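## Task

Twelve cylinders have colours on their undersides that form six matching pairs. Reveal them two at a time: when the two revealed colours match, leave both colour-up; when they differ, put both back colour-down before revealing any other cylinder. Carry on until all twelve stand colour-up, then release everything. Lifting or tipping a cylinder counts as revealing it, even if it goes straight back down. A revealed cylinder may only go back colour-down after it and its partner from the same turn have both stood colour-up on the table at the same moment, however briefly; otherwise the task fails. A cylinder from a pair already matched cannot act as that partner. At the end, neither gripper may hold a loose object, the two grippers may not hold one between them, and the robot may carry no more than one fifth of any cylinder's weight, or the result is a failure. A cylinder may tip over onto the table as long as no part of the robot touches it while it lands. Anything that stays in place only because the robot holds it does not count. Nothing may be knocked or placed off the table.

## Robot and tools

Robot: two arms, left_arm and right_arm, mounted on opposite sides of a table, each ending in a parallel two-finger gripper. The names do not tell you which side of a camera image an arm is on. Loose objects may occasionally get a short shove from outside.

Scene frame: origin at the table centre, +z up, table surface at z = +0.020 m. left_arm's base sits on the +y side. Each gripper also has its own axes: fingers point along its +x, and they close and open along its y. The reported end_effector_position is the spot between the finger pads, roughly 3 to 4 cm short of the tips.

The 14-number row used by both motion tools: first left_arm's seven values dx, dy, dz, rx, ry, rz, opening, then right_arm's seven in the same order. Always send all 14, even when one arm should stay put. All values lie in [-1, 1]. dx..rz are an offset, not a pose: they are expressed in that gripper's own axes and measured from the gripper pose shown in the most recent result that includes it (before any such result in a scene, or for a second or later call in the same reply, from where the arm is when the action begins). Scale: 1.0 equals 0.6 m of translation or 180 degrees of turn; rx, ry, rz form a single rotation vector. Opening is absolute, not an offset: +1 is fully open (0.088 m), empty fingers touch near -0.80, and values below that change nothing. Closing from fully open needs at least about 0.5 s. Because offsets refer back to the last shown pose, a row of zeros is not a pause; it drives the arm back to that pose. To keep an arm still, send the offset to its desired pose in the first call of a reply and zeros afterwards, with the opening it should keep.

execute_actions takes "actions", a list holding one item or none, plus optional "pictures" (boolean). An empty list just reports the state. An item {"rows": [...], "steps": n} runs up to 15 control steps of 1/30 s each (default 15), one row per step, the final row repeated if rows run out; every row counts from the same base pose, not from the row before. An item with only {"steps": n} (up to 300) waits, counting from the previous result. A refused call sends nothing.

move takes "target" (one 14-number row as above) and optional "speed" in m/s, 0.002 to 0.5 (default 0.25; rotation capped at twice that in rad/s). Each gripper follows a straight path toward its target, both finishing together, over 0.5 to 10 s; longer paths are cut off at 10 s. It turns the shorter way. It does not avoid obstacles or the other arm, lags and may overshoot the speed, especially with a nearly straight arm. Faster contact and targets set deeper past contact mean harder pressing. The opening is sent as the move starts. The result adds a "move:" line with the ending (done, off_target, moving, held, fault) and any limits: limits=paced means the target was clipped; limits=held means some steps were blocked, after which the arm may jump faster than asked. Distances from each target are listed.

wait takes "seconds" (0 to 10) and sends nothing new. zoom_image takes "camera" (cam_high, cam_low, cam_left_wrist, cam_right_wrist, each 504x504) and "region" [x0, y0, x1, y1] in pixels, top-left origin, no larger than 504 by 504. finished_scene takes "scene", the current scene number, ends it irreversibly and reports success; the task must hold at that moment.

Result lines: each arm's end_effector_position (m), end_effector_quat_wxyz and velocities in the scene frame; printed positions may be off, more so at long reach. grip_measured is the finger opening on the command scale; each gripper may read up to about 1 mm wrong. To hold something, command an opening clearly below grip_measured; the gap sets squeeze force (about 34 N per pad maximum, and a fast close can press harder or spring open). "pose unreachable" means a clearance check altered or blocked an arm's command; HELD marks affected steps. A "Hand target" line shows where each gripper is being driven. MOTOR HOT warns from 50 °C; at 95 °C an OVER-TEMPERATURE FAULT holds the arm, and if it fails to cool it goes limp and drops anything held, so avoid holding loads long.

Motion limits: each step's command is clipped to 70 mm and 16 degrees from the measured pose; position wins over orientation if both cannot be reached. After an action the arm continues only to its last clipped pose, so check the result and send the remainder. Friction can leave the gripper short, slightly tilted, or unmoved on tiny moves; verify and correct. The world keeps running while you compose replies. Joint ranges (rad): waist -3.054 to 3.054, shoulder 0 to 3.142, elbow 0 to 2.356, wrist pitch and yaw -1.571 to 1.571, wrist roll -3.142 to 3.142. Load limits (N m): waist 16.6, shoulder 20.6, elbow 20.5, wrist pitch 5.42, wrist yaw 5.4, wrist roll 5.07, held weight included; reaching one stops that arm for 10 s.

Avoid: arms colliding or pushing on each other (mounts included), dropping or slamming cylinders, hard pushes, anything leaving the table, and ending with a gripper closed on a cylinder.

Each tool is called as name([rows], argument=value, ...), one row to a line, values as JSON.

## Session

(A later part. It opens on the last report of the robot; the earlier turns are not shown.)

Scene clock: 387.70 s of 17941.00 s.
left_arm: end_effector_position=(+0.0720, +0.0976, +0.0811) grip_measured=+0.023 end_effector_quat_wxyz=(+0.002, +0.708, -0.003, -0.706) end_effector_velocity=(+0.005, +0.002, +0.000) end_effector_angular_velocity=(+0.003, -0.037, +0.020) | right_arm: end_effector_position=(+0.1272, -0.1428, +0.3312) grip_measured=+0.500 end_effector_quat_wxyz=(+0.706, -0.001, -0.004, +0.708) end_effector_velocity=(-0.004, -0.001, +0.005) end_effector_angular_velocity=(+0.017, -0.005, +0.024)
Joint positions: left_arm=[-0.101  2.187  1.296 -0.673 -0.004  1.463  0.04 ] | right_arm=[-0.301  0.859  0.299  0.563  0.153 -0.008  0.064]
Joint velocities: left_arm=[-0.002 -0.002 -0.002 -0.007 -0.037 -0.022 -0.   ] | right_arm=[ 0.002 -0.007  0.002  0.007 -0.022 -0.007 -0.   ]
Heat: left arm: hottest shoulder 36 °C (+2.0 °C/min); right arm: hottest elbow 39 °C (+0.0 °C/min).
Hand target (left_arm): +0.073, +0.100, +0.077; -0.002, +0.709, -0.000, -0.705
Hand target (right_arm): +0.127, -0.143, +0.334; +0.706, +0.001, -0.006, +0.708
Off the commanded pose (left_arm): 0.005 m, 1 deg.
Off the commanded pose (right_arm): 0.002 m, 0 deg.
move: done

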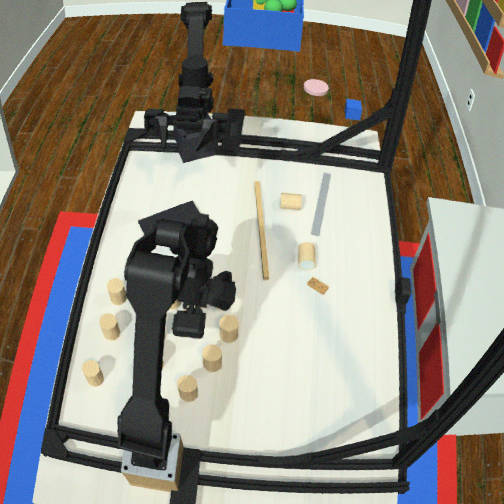

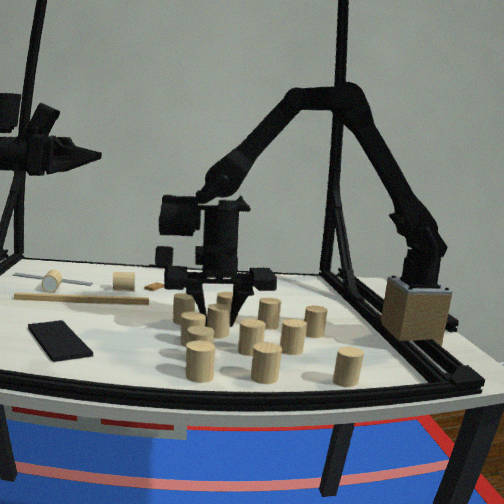

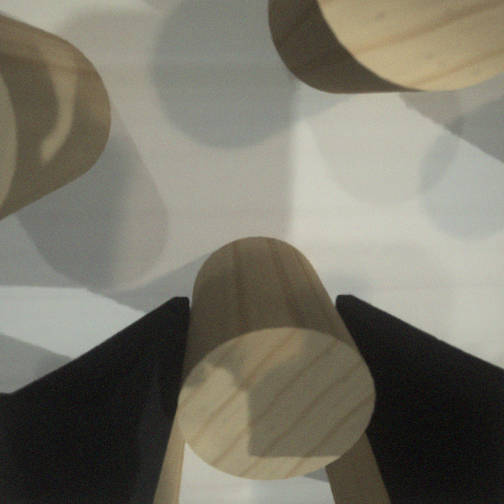

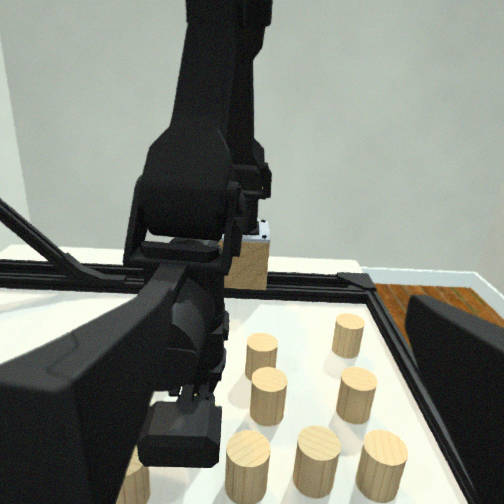

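execute_actions([
  {"rows":[[0.006,0,0,0,0,0,-0.4,0,0,0,0,0,0,0.5],[0.006,0,0,0,0,0,-0.4,0,0,0,0,0,0,0.5],[0.006,0,0,0,0,0,-0.4,0,0,0,0,0,0,0.5],[0,0,0,0,0,0,0.5,0,0,0,0,0,0,0.5]],"steps":10},
], pictures=false)

execute_actions([
  {"rows":[[-0.015,0,0,0,0,0,0.5,0,0,0,0,0,0,0.5],[-0.03,0,0,0,0,0,0.5,0,0,0,0,0,0,0.5],[-0.045,0,0,0,0,0,0.5,0,0,0,0,0,0,0.5],[-0.06,0,0,0,0,0,0.5,0,0,0,0,0,0,0.5],[-0.075,0,0,0,0,0,0.5,0,0,0,0,0,0,0.5],[-0.09,0,0,0,0,0,0.5,0,0,0,0,0,0,0.5],[-0.105,0,0,0,0,0,0.5,0,0,0,0,0,0,0.5]],"steps":9},
], pictures=false)

move(target=[-0.005,0.102,0.105,0,0,0,0.45,0,0,0.002,0,0,0,0.5], speed=0.3)

Scene clock: 399.97 s of 17941.00 s.
left_arm: end_effector_position=(+0.0722, +0.0975, +0.0807) grip_measured=+0.411 end_effector_quat_wxyz=(+0.002, +0.708, -0.003, -0.706) end_effector_velocity=(-0.001, +0.005, +0.000) end_effector_angular_velocity=(+0.021, -0.010, +0.000) | right_arm: end_effector_position=(+0.1272, -0.1428, +0.3313) grip_measured=+0.500 end_effector_quat_wxyz=(+0.706, -0.001, -0.004, +0.708) end_effector_velocity=(-0.000, -0.001, -0.004) end_effector_angular_velocity=(-0.012, +0.005, +0.005)
Joint positions: left_arm=[-0.101  2.188  1.295 -0.671 -0.005  1.463  0.059] | right_arm=[-0.301  0.859  0.3    0.563  0.153 -0.008  0.064]
Joint velocities: left_arm=[-0.007 -0.002 -0.002 -0.022 -0.007 -0.007  0.175] | right_arm=[-0.002 -0.002 -0.007 -0.007 -0.007  0.007 -0.   ]
Heat: left arm: hottest shoulder 37 °C (+3.0 °C/min); right arm: hottest elbow 40 °C (+1.0 °C/min).
Hand target (left_arm): +0.072, +0.098, +0.081; +0.002, +0.708, -0.003, -0.706
Hand target (right_arm): +0.127, -0.143, +0.331; +0.706, -0.002, -0.004, +0.708
Off the commanded pose (left_arm): 0.000 m, 0 deg.
Off the commanded pose (right_arm): 0.000 m, 0 deg.
Steps of this call (steps 1 to 358: nothing new was sent; steps 359 to 368: all 10 steps of this action). Readings (end_effector_position):
359: left_arm (+0.0722, +0.0970, +0.0807) | right_arm (+0.1272, -0.1428, +0.3313)
360: left_arm (+0.0722, +0.0970, +0.0807) | right_arm (+0.1272, -0.1428, +0.3313)
362: left_arm (+0.0722, +0.0970, +0.0807) | right_arm (+0.1272, -0.1428, +0.3313)
366: left_arm (+0.0722, +0.0970, +0.0807) | right_arm (+0.1272, -0.1428, +0.3313)
368: the state above

Scene clock: 400.27 s of 17941.00 s.
left_arm: end_effector_position=(+0.0729, +0.1034, +0.1235) grip_measured=+0.496 end_effector_quat_wxyz=(-0.006, +0.709, +0.005, -0.705) end_effector_velocity=(-0.010, -0.076, +0.220) end_effector_angular_velocity=(-0.372, +0.034, -0.000) | right_arm: end_effector_position=(+0.1272, -0.1428, +0.3313) grip_measured=+0.500 end_effector_quat_wxyz=(+0.706, -0.001, -0.004, +0.708) end_effector_velocity=(-0.000, -0.000, +0.001) end_effector_angular_velocity=(+0.007, -0.006, +0.005)
Joint positions: left_arm=[-0.101  2.097  1.345 -0.836 -0.005  1.463  0.063] | right_arm=[-0.301  0.859  0.3    0.563  0.153 -0.008  0.064]
Joint velocities: left_arm=[-0.007 -0.427  0.32  -0.374 -0.007 -0.007  0.002] | right_arm=[-0.002 -0.002 -0.002  0.007 -0.007 -0.007 -0.   ]
Heat: left arm: hottest shoulder 37 °C (+3.0 °C/min); right arm: hottest elbow 40 °C (+1.0 °C/min).
Hand target (left_arm): +0.072, +0.098, +0.143; +0.002, +0.708, -0.004, -0.706
Hand target (right_arm): +0.127, -0.143, +0.331; +0.706, -0.001, -0.004, +0.708
Off the commanded pose (left_arm): 0.021 m, 1 deg.
Off the commanded pose (right_arm): 0.000 m, 0 deg.
Steps of this call (steps 1 to 9: all 9 steps of this action). Readings (end_effector_position):
1: left_arm (+0.0723, +0.0981, +0.0808) | right_arm (+0.1272, -0.1428, +0.3313)
2: left_arm (+0.0724, +0.0995, +0.0824) | right_arm (+0.1272, -0.1428, +0.3313)
4: left_arm (+0.0730, +0.1048, +0.0889) | right_arm (+0.1272, -0.1428, +0.3313)
8: left_arm (+0.0731, +0.1056, +0.1161) | right_arm (+0.1272, -0.1428, +0.3313)
9: the state above

Scene clock: 401.57 s of 17941.00 s.
left_arm: end_effector_position=(+0.0091, +0.0422, +0.1425) grip_measured=+0.450 end_effector_quat_wxyz=(-0.002, +0.709, -0.002, -0.705) end_effector_velocity=(-0.002, -0.001, +0.004) end_effector_angular_velocity=(+0.004, +0.007, +0.020) | right_arm: end_effector_position=(+0.1272, -0.1428, +0.3301) grip_measured=+0.500 end_effector_quat_wxyz=(+0.706, -0.004, -0.002, +0.708) end_effector_velocity=(-0.003, +0.000, -0.003) end_effector_angular_velocity=(-0.012, -0.024, +0.020)
Joint positions: left_arm=[-0.23   2.312  1.788 -1.047 -0.005  1.338  0.061] | right_arm=[-0.301  0.859  0.3    0.558  0.153 -0.008  0.064]
Joint velocities: left_arm=[-0.002  0.002  0.022 -0.022  0.007 -0.022  0.   ] | right_arm=[-0.002  0.002 -0.002 -0.007 -0.022 -0.022 -0.   ]
Heat: left arm: hottest shoulder 37 °C (+3.0 °C/min); right arm: hottest elbow 40 °C (+1.0 °C/min).
Hand target (left_arm): +0.009, +0.040, +0.142; -0.001, +0.708, -0.000, -0.706
Hand target (right_arm): +0.127, -0.143, +0.333; +0.706, -0.001, -0.004, +0.708
Off the commanded pose (left_arm): 0.003 m, 0 deg.
Off the commanded pose (right_arm): 0.002 m, 0 deg.
move: done

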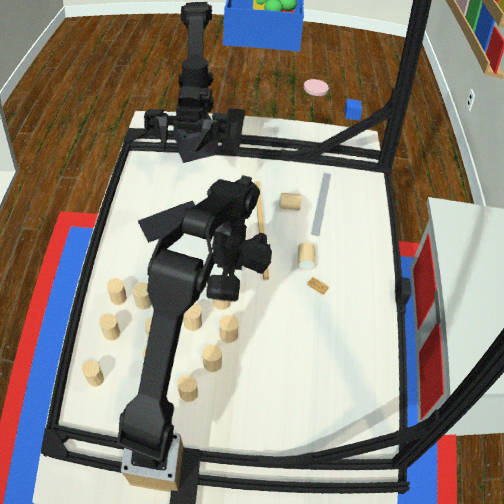

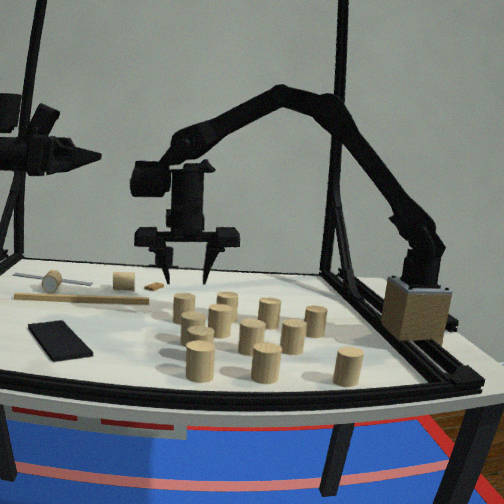

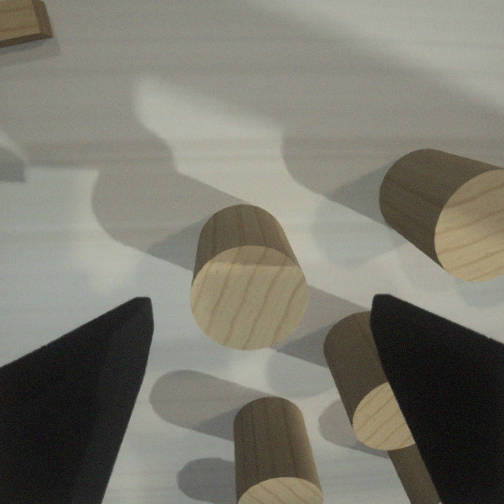

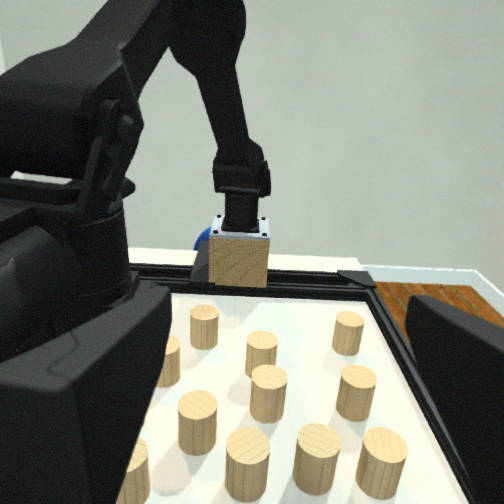

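move(target=[0.099,0.002,-0.007,0,0,0,0.45,0,0,0.002,0,0,0,0.5], speed=0.12)

execute_actions([
  {"rows":[[0,0,0,0,0,0,-0.4,0,0,0,0,0,0,0.5]],"steps":7},
], pictures=false)

execute_actions([
  {"rows":[[-0.015,0,0,0,0,0,-0.4,0,0,0,0,0,0,0.5],[-0.03,0,0,0,0,0,-0.4,0,0,0,0,0,0,0.5],[-0.045,0,0,0,0,0,-0.4,0,0,0,0,0,0,0.5],[-0.06,0,0,0,0,0,-0.4,0,0,0,0,0,0,0.5],[-0.075,0,0,0,0,0,-0.4,0,0,0,0,0,0,0.5],[-0.09,0,0,0,0,0,-0.4,0,0,0,0,0,0,0.5],[-0.105,0,0,0,0,0,-0.4,0,0,0,0,0,0,0.5],[-0.12,0,0,0,0,0,-0.4,0,0,0,0,0,0,0.5]],"steps":10},
], pictures=false)

move(target=[-0.288,0.025,-0.185,0,0,0.498,-0.4,0.05,0,0.002,0,-0.002,0,0.5], speed=0.4)

execute_actions([
  {"rows":[[0,0,0,0,0,0,-0.4,0,0,0,0,0,0,0.5]],"steps":2},
], pictures=false)

Scene clock: 419.50 s of 17941.00 s.
left_arm: end_effector_position=(+0.0121, +0.0392, +0.0870) grip_measured=+0.450 end_effector_quat_wxyz=(+0.001, +0.708, -0.005, -0.706) end_effector_velocity=(+0.003, +0.002, -0.002) end_effector_angular_velocity=(+0.010, -0.010, +0.024) | right_arm: end_effector_position=(+0.1271, -0.1428, +0.3292) grip_measured=+0.500 end_effector_quat_wxyz=(+0.706, -0.006, -0.001, +0.708) end_effector_velocity=(+0.002, -0.001, -0.001) end_effector_angular_velocity=(+0.002, -0.007, -0.010)
Joint positions: left_arm=[-0.222  2.396  1.702 -0.868 -0.005  1.346  0.061] | right_arm=[-0.3    0.859  0.3    0.552  0.153 -0.008  0.064]
Joint velocities: left_arm=[ 0.002  0.002 -0.002 -0.007 -0.007 -0.022  0.   ] | right_arm=[-0.002 -0.002 -0.007  0.007  0.007 -0.007 -0.   ]
Heat: left arm: hottest shoulder 39 °C (+3.0 °C/min); right arm: hottest elbow 41 °C (+2.0 °C/min).
Hand target (left_arm): +0.014, +0.041, +0.083; -0.002, +0.709, -0.002, -0.705
Hand target (right_arm): +0.127, -0.143, +0.331; +0.706, -0.003, -0.003, +0.708
Off the commanded pose (left_arm): 0.005 m, 1 deg.
Off the commanded pose (right_arm): 0.002 m, 0 deg.
After step 90, 14.03 s passed at rest.
move: done

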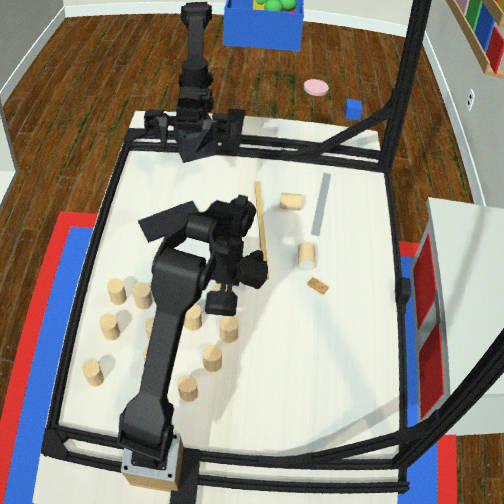

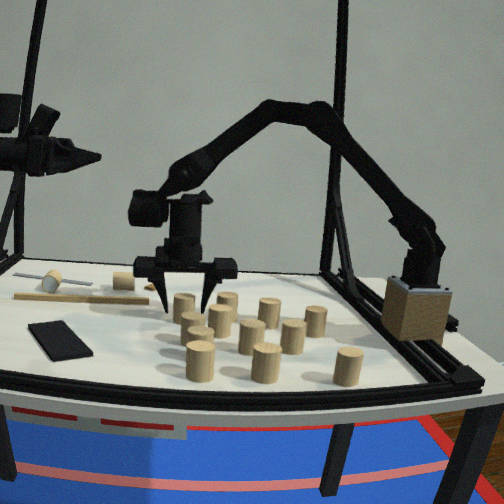

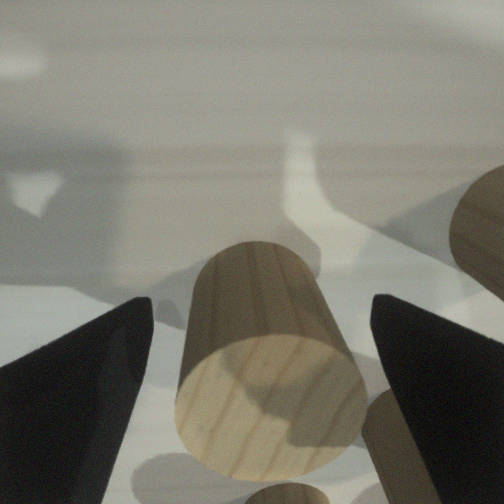

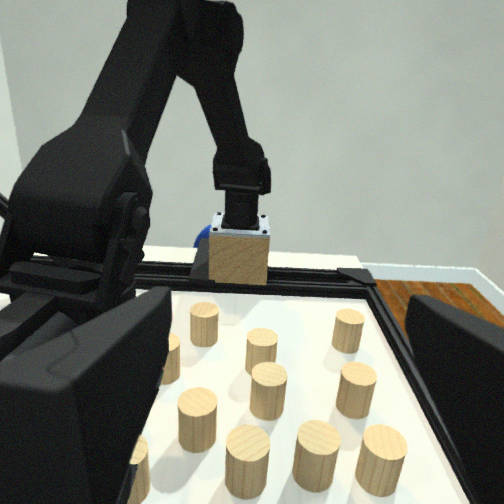

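Scene clock: 419.73 s of 17941.00 s.
left_arm: end_effector_position=(+0.0121, +0.0392, +0.0870) grip_measured=+0.016 end_effector_quat_wxyz=(+0.001, +0.708, -0.005, -0.706) end_effector_velocity=(-0.001, +0.003, -0.002) end_effector_angular_velocity=(+0.014, +0.004, +0.005) | right_arm: end_effector_position=(+0.1271, -0.1428, +0.3292) grip_measured=+0.500 end_effector_quat_wxyz=(+0.706, -0.006, -0.001, +0.708) end_effector_velocity=(-0.000, -0.000, -0.002) end_effector_angular_velocity=(-0.007, -0.008, +0.005)
Joint positions: left_arm=[-0.222  2.396  1.702 -0.868 -0.005  1.346  0.04 ] | right_arm=[-0.3    0.859  0.3    0.552  0.153 -0.008  0.064]
Joint velocities: left_arm=[-0.002  0.002 -0.002 -0.007  0.007 -0.007 -0.   ] | right_arm=[-0.002 -0.002 -0.002 -0.007 -0.007 -0.007 -0.   ]
Heat: left arm: hottest shoulder 39 °C (+3.0 °C/min); right arm: hottest elbow 41 °C (+2.0 °C/min).
Hand target (left_arm): +0.012, +0.039, +0.087; +0.001, +0.708, -0.005, -0.706
Hand target (right_arm): +0.127, -0.143, +0.329; +0.706, -0.006, -0.001, +0.708
Off the commanded pose (left_arm): 0.000 m, 0 deg.
Off the commanded pose (right_arm): 0.000 m, 0 deg.
Steps of this call (steps 1 to 7: all 7 steps of this action). Readings (end_effector_position):
1: left_arm (+0.0121, +0.0392, +0.0870) | right_arm (+0.1271, -0.1428, +0.3292)
2: left_arm (+0.0121, +0.0392, +0.0870) | right_arm (+0.1271, -0.1428, +0.3292)
4: left_arm (+0.0120, +0.0390, +0.0871) | right_arm (+0.1271, -0.1428, +0.3292)
7: the state above

Scene clock: 420.07 s of 17941.00 s.
left_arm: end_effector_position=(+0.0136, +0.0455, +0.1348) grip_measured=+0.015 end_effector_quat_wxyz=(-0.010, +0.710, +0.005, -0.704) end_effector_velocity=(-0.016, -0.068, +0.243) end_effector_angular_velocity=(-0.365, +0.078, +0.005) | right_arm: end_effector_position=(+0.1271, -0.1428, +0.3292) grip_measured=+0.500 end_effector_quat_wxyz=(+0.706, -0.006, -0.001, +0.708) end_effector_velocity=(-0.000, -0.001, -0.006) end_effector_angular_velocity=(-0.022, -0.011, +0.005)
Joint positions: left_arm=[-0.222  2.323  1.774 -1.044 -0.005  1.346  0.04 ] | right_arm=[-0.3    0.859  0.3    0.552  0.153 -0.008  0.064]
Joint velocities: left_arm=[-0.002 -0.359  0.388 -0.374 -0.007 -0.007  0.   ] | right_arm=[-0.002 -0.007 -0.007 -0.022 -0.007 -0.007 -0.001]
Heat: left arm: hottest shoulder 39 °C (+3.0 °C/min); right arm: hottest elbow 41 °C (+2.0 °C/min).
Hand target (left_arm): +0.012, +0.040, +0.158; +0.001, +0.708, -0.006, -0.706
Hand target (right_arm): +0.127, -0.143, +0.329; +0.706, -0.006, -0.001, +0.708
Off the commanded pose (left_arm): 0.025 m, 2 deg.
Off the commanded pose (right_arm): 0.000 m, 0 deg.
Steps of this call (steps 1 to 10: all 10 steps of this action). Readings (end_effector_position):
1: left_arm (+0.0121, +0.0394, +0.0871) | right_arm (+0.1271, -0.1428, +0.3292)
2: left_arm (+0.0125, +0.0410, +0.0879) | right_arm (+0.1271, -0.1428, +0.3292)
4: left_arm (+0.0137, +0.0461, +0.0929) | right_arm (+0.1271, -0.1428, +0.3292)
8: left_arm (+0.0143, +0.0485, +0.1182) | right_arm (+0.1271, -0.1428, +0.3292)
10: the state above

Scene clock: 423.00 s of 17941.00 s.
left_arm: end_effector_position=(+0.1217, +0.0253, +0.3337) grip_measured=+0.012 end_effector_quat_wxyz=(+0.496, +0.499, -0.505, -0.500) end_effector_velocity=(+0.002, +0.001, +0.002) end_effector_angular_velocity=(-0.007, -0.008, +0.010) | right_arm: end_effector_position=(+0.1273, -0.1154, +0.3260) grip_measured=+0.500 end_effector_quat_wxyz=(+0.706, -0.006, -0.001, +0.708) end_effector_velocity=(-0.000, +0.000, -0.003) end_effector_angular_velocity=(-0.012, -0.024, +0.005)
Joint positions: left_arm=[0.045 1.638 0.674 0.967 0.046 1.579 0.04 ] | right_arm=[-0.324  1.044  0.352  0.684  0.131 -0.008  0.064]
Joint velocities: left_arm=[ 0.002 -0.002 -0.002  0.007 -0.007  0.007 -0.   ] | right_arm=[-0.002  0.002 -0.002 -0.007 -0.007 -0.022 -0.   ]
Heat: left arm: hottest shoulder 39 °C (+2.0 °C/min); right arm: hottest elbow 41 °C (+2.0 °C/min).
Hand target (left_arm): +0.123, +0.026, +0.330; +0.495, +0.500, -0.503, -0.502
Hand target (right_arm): +0.127, -0.113, +0.330; +0.706, -0.003, -0.003, +0.708
Off the commanded pose (left_arm): 0.006 m, 1 deg.
Off the commanded pose (right_arm): 0.005 m, 0 deg.
move: done

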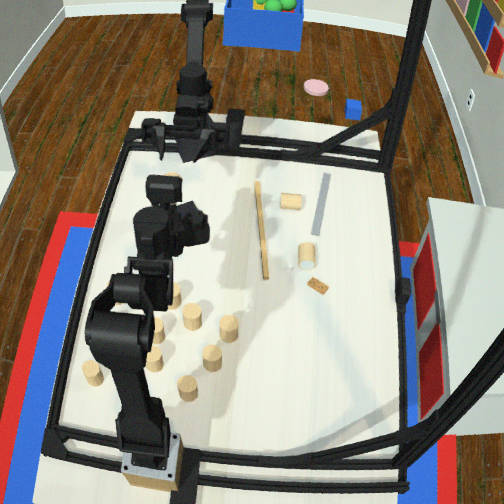

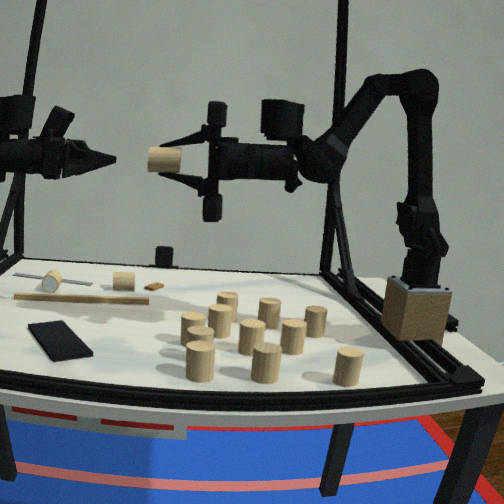

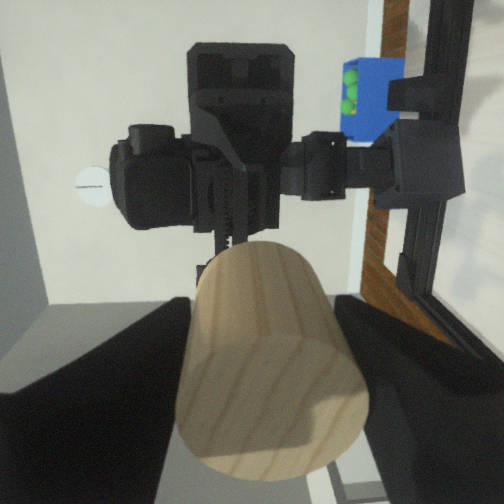

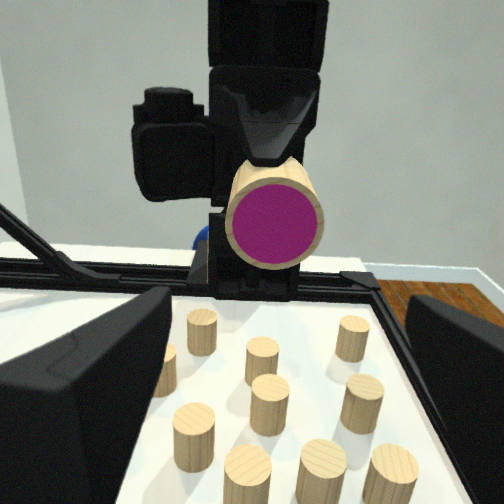

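Scene clock: 423.07 s of 17941.00 s.
left_arm: end_effector_position=(+0.1217, +0.0253, +0.3337) grip_measured=+0.012 end_effector_quat_wxyz=(+0.496, +0.499, -0.505, -0.500) end_effector_velocity=(-0.002, +0.001, +0.002) end_effector_angular_velocity=(-0.007, -0.008, -0.010) | right_arm: end_effector_position=(+0.1273, -0.1154, +0.3260) grip_measured=+0.500 end_effector_quat_wxyz=(+0.706, -0.006, -0.001, +0.708) end_effector_velocity=(+0.002, -0.001, -0.009) end_effector_angular_velocity=(-0.031, -0.012, -0.010)
Joint positions: left_arm=[0.045 1.638 0.674 0.967 0.046 1.579 0.04 ] | right_arm=[-0.324  1.044  0.352  0.684  0.131 -0.008  0.064]
Joint velocities: left_arm=[-0.002 -0.002 -0.002  0.007  0.007  0.007 -0.   ] | right_arm=[-0.002  0.002 -0.007 -0.022  0.007 -0.007 -0.   ]
Heat: left arm: hottest shoulder 39 °C (+2.0 °C/min); right arm: hottest elbow 41 °C (+2.0 °C/min).
Hand target (left_arm): +0.122, +0.025, +0.334; +0.496, +0.499, -0.505, -0.500
Hand target (right_arm): +0.127, -0.115, +0.326; +0.706, -0.006, -0.001, +0.708
Off the commanded pose (left_arm): 0.000 m, 0 deg.
Off the commanded pose (right_arm): 0.000 m, 0 deg.
Steps of this call (steps 1 to 2: all 2 steps of this action). Readings (end_effector_position):
1: left_arm (+0.1217, +0.0253, +0.3337) | right_arm (+0.1273, -0.1154, +0.3260)
2: the state above

move(target=[0,0.001,0,0,0,0,-0.4,0.154,0.002,0.011,0,-0.003,0,0.5], speed=0.14)

Scene clock: 427.33 s of 17941.00 s.
left_arm: end_effector_position=(+0.1217, +0.0253, +0.3330) grip_measured=+0.010 end_effector_quat_wxyz=(+0.495, +0.500, -0.505, -0.501) end_effector_velocity=(+0.000, -0.000, +0.000) end_effector_angular_velocity=(+0.002, -0.007, +0.005) | right_arm: end_effector_position=(+0.1261, -0.0264, +0.3302) grip_measured=+0.500 end_effector_quat_wxyz=(+0.706, -0.004, -0.002, +0.708) end_effector_velocity=(-0.002, +0.002, -0.001) end_effector_angular_velocity=(-0.007, -0.008, +0.020)
Joint positions: left_arm=[0.045 1.638 0.674 0.964 0.046 1.579 0.039] | right_arm=[-0.363  1.473  0.636  0.834  0.093 -0.008  0.064]
Joint velocities: left_arm=[-0.002 -0.002  0.002 -0.007 -0.007  0.007 -0.   ] | right_arm=[-0.002  0.007  0.007 -0.007 -0.022 -0.007  0.   ]
Heat: left arm: hottest shoulder 39 °C (+3.0 °C/min); right arm: hottest elbow 41 °C (+2.0 °C/min).
Hand target (left_arm): +0.122, +0.025, +0.334; +0.496, +0.499, -0.505, -0.500
Hand target (right_arm): +0.126, -0.023, +0.331; +0.706, -0.003, -0.004, +0.708
Off the commanded pose (left_arm): 0.001 m, 0 deg.
Off the commanded pose (right_arm): 0.004 m, 0 deg.
move: done

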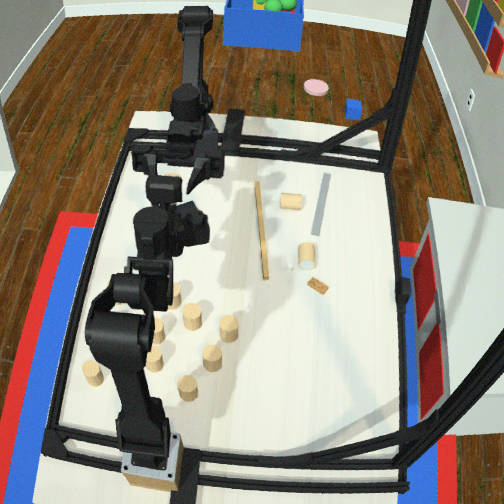

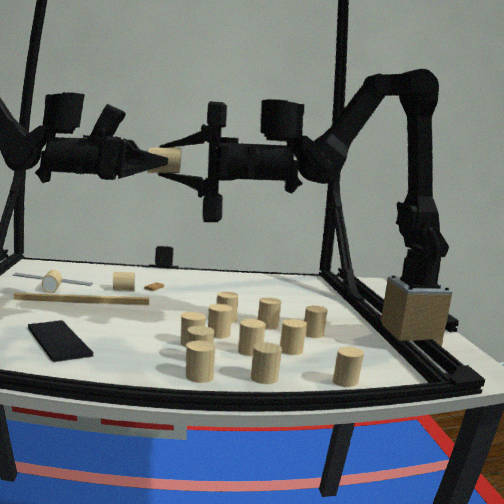

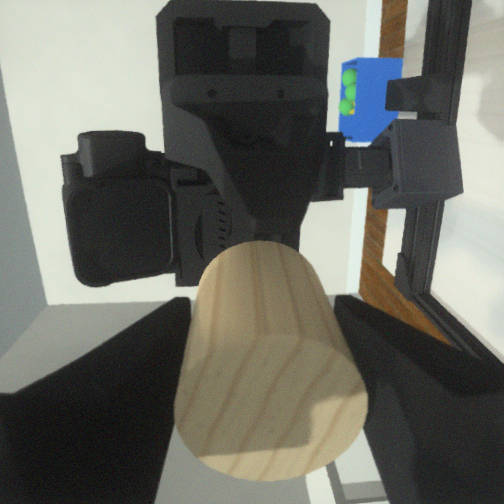

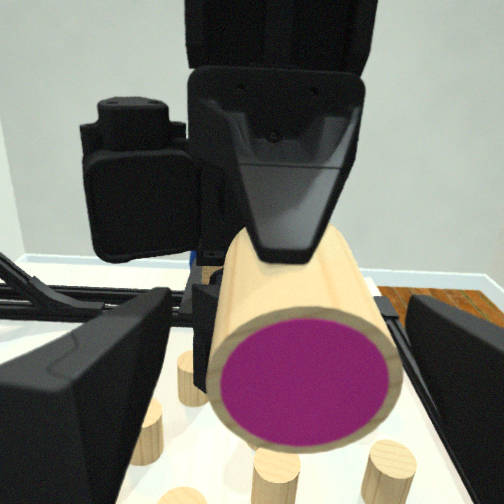

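execute_actions([
  {"rows":[[0,0,0,0,0,0,-0.4,0,0,0,0,0,0,-0.4]],"steps":7},
], pictures=false)

execute_actions([
  {"rows":[[0,0,0,0,0,0,0.5,0,0,0,0,0,0,-0.4],[0,0,0,0,0,0,0.5,0,0,0,0,0,0,-0.4],[0,0,0,0,0,0,0.5,0,0,0,0,0,0,-0.4],[-0.01,0,0,0,0,0,0.5,-0.01,0,0,0,0,0,-0.4],[-0.02,0,0,0,0,0,0.5,-0.02,0,0,0,0,0,-0.4],[-0.03,0,0,0,0,0,0.5,-0.03,0,0,0,0,0,-0.4],[-0.04,0,0,0,0,0,0.5,-0.04,0,0,0,0,0,-0.4],[-0.05,0,0,0,0,0,0.5,-0.05,0,0,0,0,0,-0.4]],"steps":8},
], pictures=false)

move(target=[-0.006,-0.314,-0.226,0,0,-0.497,0.5,-0.44,-0.21,-0.345,0,0.5,0,-0.4], speed=0.4)

Scene clock: 439.40 s of 17941.00 s.
left_arm: end_effector_position=(+0.1217, +0.0253, +0.3327) grip_measured=+0.009 end_effector_quat_wxyz=(+0.495, +0.500, -0.504, -0.501) end_effector_velocity=(+0.000, +0.001, -0.002) end_effector_angular_velocity=(+0.007, +0.008, +0.015) | right_arm: end_effector_position=(+0.1264, -0.0258, +0.3302) grip_measured=+0.000 end_effector_quat_wxyz=(+0.707, -0.004, -0.002, +0.707) end_effector_velocity=(+0.002, -0.000, -0.005) end_effector_angular_velocity=(-0.022, -0.009, +0.000)
Joint positions: left_arm=[0.045 1.638 0.673 0.964 0.047 1.579 0.039] | right_arm=[-0.363  1.475  0.638  0.835  0.093 -0.009  0.039]
Joint velocities: left_arm=[-0.007 -0.002 -0.002 -0.007 -0.022 -0.007 -0.   ] | right_arm=[-0.007 -0.002 -0.002 -0.022 -0.007 -0.007  0.   ]
Heat: left arm: hottest shoulder 38 °C (+2.0 °C/min); right arm: hottest elbow 41 °C (+2.0 °C/min).
Hand target (left_arm): +0.122, +0.025, +0.333; +0.495, +0.500, -0.505, -0.501
Hand target (right_arm): +0.126, -0.026, +0.330; +0.707, -0.004, -0.002, +0.708
Off the commanded pose (left_arm): 0.000 m, 0 deg.
Off the commanded pose (right_arm): 0.001 m, 0 deg.
Steps of this call (steps 1 to 355: nothing new was sent; steps 356 to 362: all 7 steps of this action). Readings (end_effector_position):
356: left_arm (+0.1217, +0.0253, +0.3327) | right_arm (+0.1261, -0.0259, +0.3302)
357: left_arm (+0.1217, +0.0253, +0.3327) | right_arm (+0.1261, -0.0259, +0.3302)
359: left_arm (+0.1217, +0.0253, +0.3327) | right_arm (+0.1261, -0.0259, +0.3302)
362: the state above

Scene clock: 439.67 s of 17941.00 s.
left_arm: end_effector_position=(+0.1212, +0.0383, +0.3304) grip_measured=+0.468 end_effector_quat_wxyz=(+0.493, +0.501, -0.503, -0.503) end_effector_velocity=(-0.003, +0.143, -0.018) end_effector_angular_velocity=(+0.056, +0.009, +0.010) | right_arm: end_effector_position=(+0.1266, -0.0379, +0.3261) grip_measured=+0.000 end_effector_quat_wxyz=(+0.707, -0.008, +0.001, +0.708) end_effector_velocity=(+0.000, -0.141, -0.022) end_effector_angular_velocity=(-0.056, +0.001, -0.000)
Joint positions: left_arm=[0.045 1.594 0.621 0.964 0.047 1.579 0.062] | right_arm=[-0.36   1.429  0.591  0.824  0.095 -0.009  0.039]
Joint velocities: left_arm=[ 0.002 -0.51  -0.559 -0.007 -0.007 -0.007  0.018] | right_arm=[ 0.051 -0.564 -0.51  -0.11   0.051  0.007 -0.   ]
Heat: left arm: hottest shoulder 38 °C (+2.0 °C/min); right arm: hottest elbow 41 °C (+2.0 °C/min).
Hand target (left_arm): +0.122, +0.053, +0.332; +0.495, +0.500, -0.505, -0.501
Hand target (right_arm): +0.126, -0.053, +0.329; +0.707, -0.004, -0.002, +0.707
Off the commanded pose (left_arm): 0.017 m, 0 deg.
Off the commanded pose (right_arm): 0.018 m, 1 deg.
Steps of this call (steps 1 to 8: all 8 steps of this action). Readings (end_effector_position):
1: left_arm (+0.1217, +0.0253, +0.3327) | right_arm (+0.1264, -0.0258, +0.3302)
2: left_arm (+0.1217, +0.0253, +0.3327) | right_arm (+0.1264, -0.0258, +0.3302)
4: left_arm (+0.1216, +0.0256, +0.3323) | right_arm (+0.1264, -0.0260, +0.3299)
8: the state above

Scene clock: 442.73 s of 17941.00 s.
left_arm: end_effector_position=(+0.2576, +0.0560, +0.1439) grip_measured=+0.500 end_effector_quat_wxyz=(-0.000, +0.710, -0.004, -0.704) end_effector_velocity=(-0.000, +0.001, -0.002) end_effector_angular_velocity=(+0.014, -0.003, +0.005) | right_arm: end_effector_position=(+0.2559, -0.3133, +0.1279) grip_measured=+0.000 end_effector_quat_wxyz=(+0.510, -0.501, +0.496, +0.494) end_effector_velocity=(+0.000, +0.000, -0.001) end_effector_angular_velocity=(+0.006, +0.004, +0.015)
Joint positions: left_arm=[ 0.343  2.296  1.765 -1.031 -0.007  1.911  0.063] | right_arm=[-1.111  1.265  0.55  -0.837  0.012 -0.643  0.039]
Joint velocities: left_arm=[-0.002  0.007  0.002 -0.007 -0.007 -0.007 -0.   ] | right_arm=[-0.007  0.002 -0.002  0.007 -0.007 -0.022 -0.   ]
Heat: left arm: hottest shoulder 38 °C (+2.0 °C/min); right arm: hottest elbow 41 °C (+2.0 °C/min).
Hand target (left_arm): +0.259, +0.055, +0.143; -0.001, +0.711, -0.004, -0.703
Hand target (right_arm): +0.255, -0.316, +0.125; +0.505, -0.503, +0.500, +0.492
Off the commanded pose (left_arm): 0.002 m, 0 deg.
Off the commanded pose (right_arm): 0.005 m, 1 deg.
move: done

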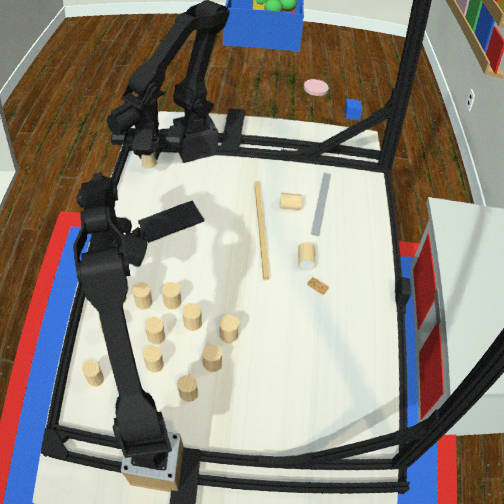

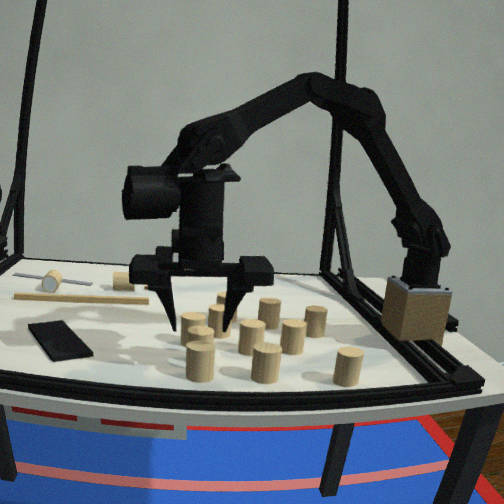

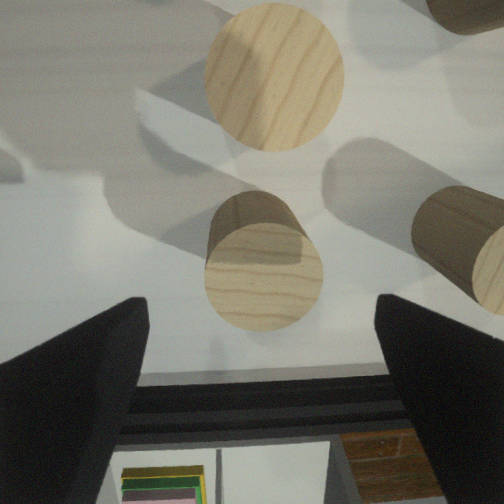

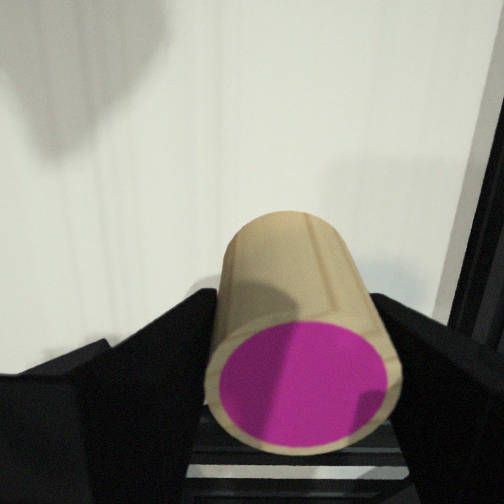

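move(target=[0.1015,-0.005,0.007,0,-0.002,-0.002,0.5,0.0965,0.014,0.008,0,0.003,0.007,-0.4], speed=0.09)

Scene clock: 449.60 s of 17941.00 s.
left_arm: end_effector_position=(+0.2566, +0.0570, +0.0872) grip_measured=+0.500 end_effector_quat_wxyz=(+0.001, +0.710, -0.005, -0.704) end_effector_velocity=(-0.003, +0.001, +0.000) end_effector_angular_velocity=(-0.000, +0.023, +0.010) | right_arm: end_effector_position=(+0.2507, -0.3086, +0.0758) grip_measured=-0.001 end_effector_quat_wxyz=(+0.504, -0.498, +0.503, +0.495) end_effector_velocity=(-0.002, -0.001, -0.000) end_effector_angular_velocity=(-0.002, +0.010, +0.005)
Joint positions: left_arm=[ 0.342  2.375  1.664 -0.848 -0.006  1.909  0.063] | right_arm=[-1.076  1.458  0.435 -0.546  0.005 -0.605  0.039]
Joint velocities: left_arm=[ 0.002 -0.002 -0.002 -0.007  0.022 -0.007  0.   ] | right_arm=[-0.002 -0.002 -0.002 -0.007 -0.007 -0.007 -0.   ]
Heat: left arm: hottest shoulder 39 °C (+3.0 °C/min); right arm: hottest elbow 40 °C (+1.0 °C/min).
Hand target (left_arm): +0.254, +0.059, +0.083; -0.002, +0.708, -0.002, -0.706
Hand target (right_arm): +0.249, -0.309, +0.070; +0.502, -0.497, +0.504, +0.497
Off the commanded pose (left_arm): 0.005 m, 1 deg.
Off the commanded pose (right_arm): 0.006 m, 0 deg.
move: done

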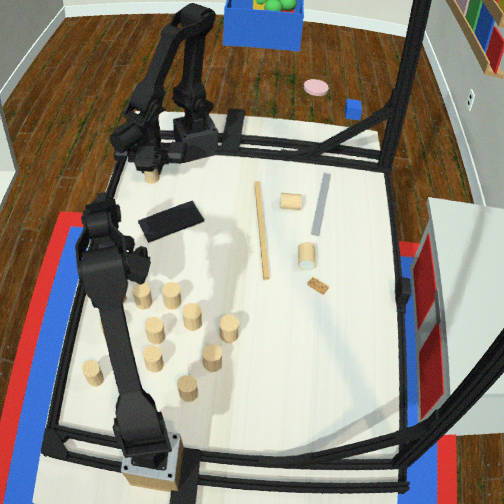

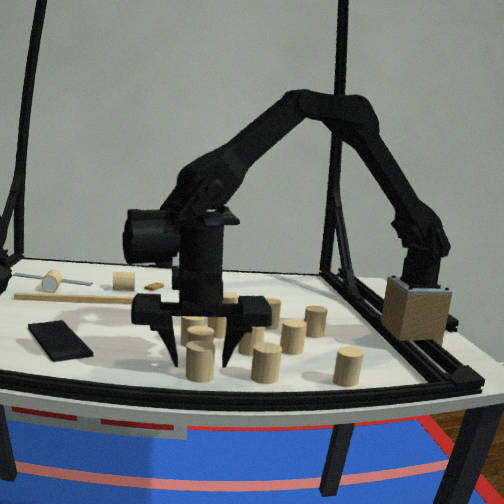

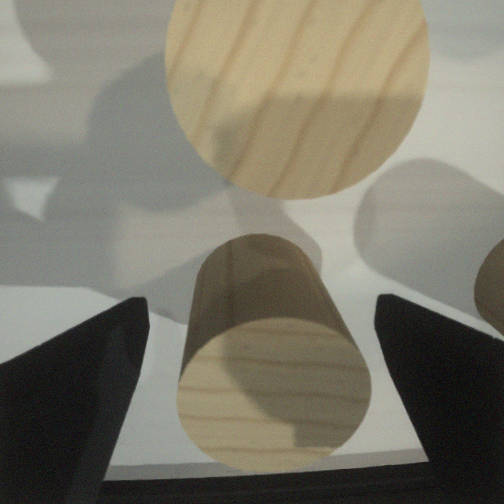

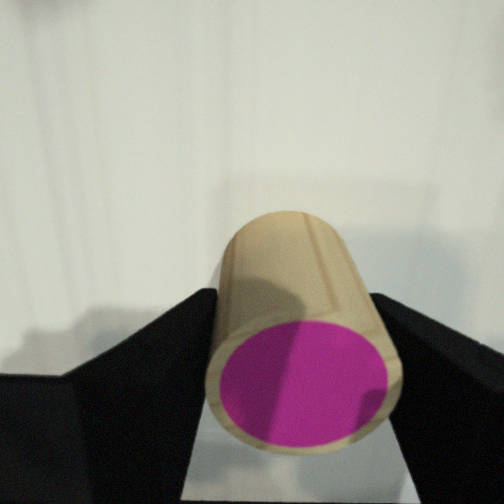

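execute_actions([
  {"rows":[[0,0,0,0,0,0,-0.4,0,0,0,0,0,0,0.38]],"steps":7},
], pictures=false)

execute_actions([
  {"rows":[[-0.015,0,0,0,0,0,-0.4,-0.015,0,0,0,0,0,0.38],[-0.03,0,0,0,0,0,-0.4,-0.03,0,0,0,0,0,0.38],[-0.045,0,0,0,0,0,-0.4,-0.045,0,0,0,0,0,0.38],[-0.06,0,0,0,0,0,-0.4,-0.06,0,0,0,0,0,0.38],[-0.075,0,0,0,0,0,-0.4,-0.075,0,0,0,0,0,0.38],[-0.09,0,0,0,0,0,-0.4,-0.09,0,0,0,0,0,0.38],[-0.105,0,0,0,0,0,-0.4,-0.105,0,0,0,0,0,0.38],[-0.12,0,0,0,0,0,-0.4,-0.12,0,0,0,0,0,0.38]],"steps":10},
], pictures=false)

move(target=[-0.285,0.053,0.218,0,0,0.498,-0.4,-0.298,0.207,0.337,0,-0.501,0,0.5], speed=0.4)

execute_actions([
  {"rows":[[0,0,0,0,0,0,-0.4,0,0,0,0,0,0,0.5]],"steps":2},
], pictures=false)

Scene clock: 461.80 s of 17941.00 s.
left_arm: end_effector_position=(+0.2563, +0.0576, +0.0863) grip_measured=+0.019 end_effector_quat_wxyz=(-0.000, +0.710, -0.004, -0.704) end_effector_velocity=(-0.001, +0.002, +0.000) end_effector_angular_velocity=(+0.009, -0.004, +0.005) | right_arm: end_effector_position=(+0.2498, -0.3083, +0.0749) grip_measured=+0.329 end_effector_quat_wxyz=(+0.503, -0.498, +0.503, +0.496) end_effector_velocity=(-0.003, -0.001, -0.000) end_effector_angular_velocity=(+0.007, +0.022, -0.000)
Joint positions: left_arm=[ 0.342  2.377  1.663 -0.849 -0.007  1.909  0.04 ] | right_arm=[-1.073  1.463  0.434 -0.542  0.002 -0.604  0.055]
Joint velocities: left_arm=[-0.002 -0.002 -0.002 -0.007 -0.007 -0.007 -0.   ] | right_arm=[-0.007 -0.002 -0.002 -0.007 -0.022 -0.007  0.02 ]
Heat: left arm: hottest shoulder 40 °C (+3.0 °C/min); right arm: hottest wrist pitch 40 °C (+0.0 °C/min).
Hand target (left_arm): +0.257, +0.057, +0.087; +0.001, +0.711, -0.005, -0.704
Hand target (right_arm): +0.251, -0.309, +0.076; +0.504, -0.498, +0.503, +0.495
Off the commanded pose (left_arm): 0.001 m, 0 deg.
Off the commanded pose (right_arm): 0.001 m, 0 deg.
Steps of this call (steps 1 to 359: nothing new was sent; steps 360 to 366: all 7 steps of this action). Readings (end_effector_position):
360: left_arm (+0.2563, +0.0574, +0.0863) | right_arm (+0.2511, -0.3064, +0.0749)
361: left_arm (+0.2563, +0.0574, +0.0863) | right_arm (+0.2510, -0.3066, +0.0749)
363: left_arm (+0.2563, +0.0574, +0.0863) | right_arm (+0.2508, -0.3068, +0.0749)
366: the state above

Scene clock: 462.13 s of 17941.00 s.
left_arm: end_effector_position=(+0.2541, +0.0638, +0.1346) grip_measured=+0.018 end_effector_quat_wxyz=(-0.010, +0.707, +0.006, -0.707) end_effector_velocity=(+0.025, -0.072, +0.241) end_effector_angular_velocity=(-0.378, -0.138, -0.010) | right_arm: end_effector_position=(+0.2495, -0.3087, +0.1269) grip_measured=+0.378 end_effector_quat_wxyz=(+0.500, -0.498, +0.506, +0.496) end_effector_velocity=(+0.024, +0.037, +0.180) end_effector_angular_velocity=(+0.186, -0.122, -0.005)
Joint positions: left_arm=[ 0.342  2.3    1.734 -1.026 -0.007  1.909  0.04 ] | right_arm=[-1.073  1.296  0.566 -0.851  0.002 -0.603  0.058]
Joint velocities: left_arm=[-0.002 -0.369  0.379 -0.344 -0.007  0.007 -0.   ] | right_arm=[ 0.002 -0.466  0.496 -0.74  -0.007  0.007  0.001]
Heat: left arm: hottest shoulder 40 °C (+3.0 °C/min); right arm: hottest elbow 39 °C (-1.0 °C/min).
Hand target (left_arm): +0.255, +0.059, +0.158; +0.000, +0.710, -0.004, -0.704
Hand target (right_arm): +0.250, -0.307, +0.143; +0.503, -0.498, +0.503, +0.496
Off the commanded pose (left_arm): 0.024 m, 2 deg.
Off the commanded pose (right_arm): 0.020 m, 1 deg.
Steps of this call (steps 1 to 10: all 10 steps of this action). Readings (end_effector_position):
1: left_arm (+0.2562, +0.0579, +0.0863) | right_arm (+0.2494, -0.3088, +0.0757)
2: left_arm (+0.2556, +0.0594, +0.0871) | right_arm (+0.2481, -0.3107, +0.0779)
4: left_arm (+0.2539, +0.0645, +0.0922) | right_arm (+0.2459, -0.3139, +0.0858)
8: left_arm (+0.2531, +0.0668, +0.1180) | right_arm (+0.2480, -0.3109, +0.1133)
10: the state above

Scene clock: 465.10 s of 17941.00 s.
left_arm: end_effector_position=(+0.1236, +0.0283, +0.3290) grip_measured=+0.015 end_effector_quat_wxyz=(+0.496, +0.499, -0.503, -0.502) end_effector_velocity=(-0.002, +0.000, -0.007) end_effector_angular_velocity=(+0.027, +0.008, -0.010) | right_arm: end_effector_position=(+0.1261, -0.1045, +0.3217) grip_measured=+0.500 end_effector_quat_wxyz=(+0.706, +0.007, +0.007, +0.708) end_effector_velocity=(-0.000, -0.000, -0.004) end_effector_angular_velocity=(-0.007, -0.008, +0.005)
Joint positions: left_arm=[0.052 1.639 0.656 0.981 0.052 1.576 0.04 ] | right_arm=[-0.325  1.128  0.363  0.766  0.13   0.019  0.064]
Joint velocities: left_arm=[-0.002  0.002 -0.002 -0.022  0.007 -0.007 -0.   ] | right_arm=[-0.002  0.007 -0.007  0.007 -0.007 -0.007  0.   ]
Heat: left arm: hottest shoulder 40 °C (+3.0 °C/min); right arm: hottest elbow 39 °C (-1.0 °C/min).
Hand target (left_arm): +0.123, +0.029, +0.325; +0.495, +0.500, -0.501, -0.504
Hand target (right_arm): +0.126, -0.105, +0.315; +0.707, -0.000, +0.011, +0.707
Off the commanded pose (left_arm): 0.005 m, 0 deg.
Off the commanded pose (right_arm): 0.006 m, 1 deg.
move: done

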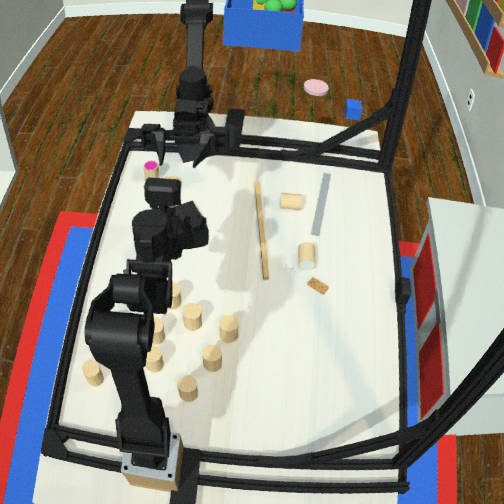

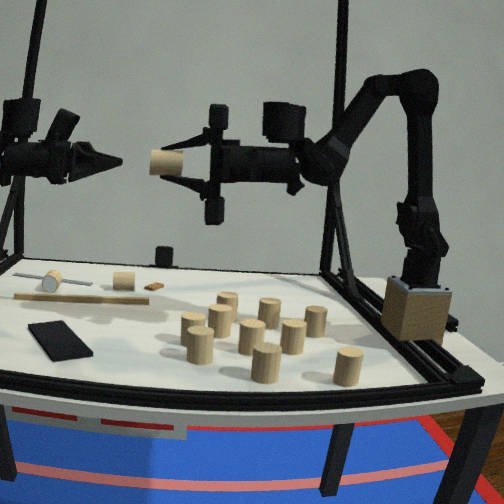

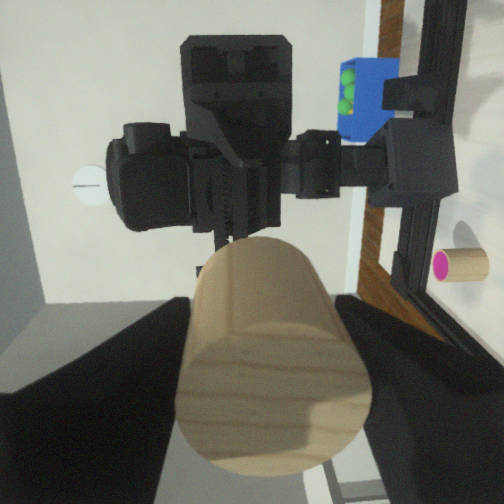

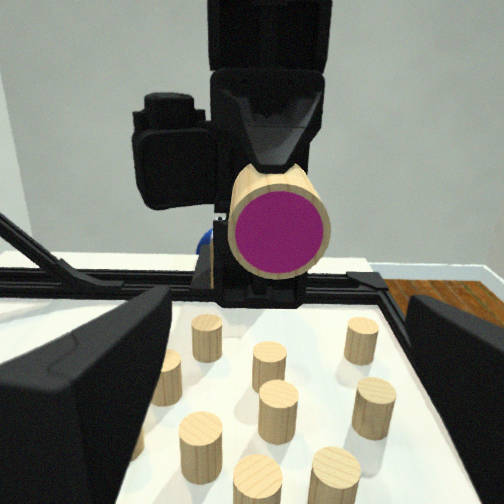

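Scene clock: 465.17 s of 17941.00 s.
left_arm: end_effector_position=(+0.1236, +0.0283, +0.3290) grip_measured=+0.015 end_effector_quat_wxyz=(+0.496, +0.499, -0.503, -0.502) end_effector_velocity=(-0.000, +0.001, -0.002) end_effector_angular_velocity=(+0.007, +0.008, +0.005) | right_arm: end_effector_position=(+0.1261, -0.1045, +0.3215) grip_measured=+0.500 end_effector_quat_wxyz=(+0.706, +0.007, +0.007, +0.708) end_effector_velocity=(-0.000, -0.001, -0.005) end_effector_angular_velocity=(-0.022, -0.010, +0.005)
Joint positions: left_arm=[0.052 1.639 0.656 0.981 0.052 1.576 0.04 ] | right_arm=[-0.325  1.129  0.362  0.766  0.13   0.019  0.064]
Joint velocities: left_arm=[-0.002 -0.002 -0.002 -0.007 -0.007 -0.007  0.   ] | right_arm=[-0.002 -0.002 -0.002 -0.022 -0.007 -0.007  0.   ]
Heat: left arm: hottest shoulder 40 °C (+3.0 °C/min); right arm: hottest elbow 39 °C (-1.0 °C/min).
Hand target (left_arm): +0.124, +0.028, +0.329; +0.496, +0.499, -0.503, -0.502
Hand target (right_arm): +0.126, -0.104, +0.322; +0.706, +0.007, +0.007, +0.708
Off the commanded pose (left_arm): 0.000 m, 0 deg.
Off the commanded pose (right_arm): 0.000 m, 0 deg.
Steps of this call (steps 1 to 2: all 2 steps of this action). Readings (end_effector_position):
1: left_arm (+0.1236, +0.0283, +0.3290) | right_arm (+0.1261, -0.1045, +0.3215)
2: the state above


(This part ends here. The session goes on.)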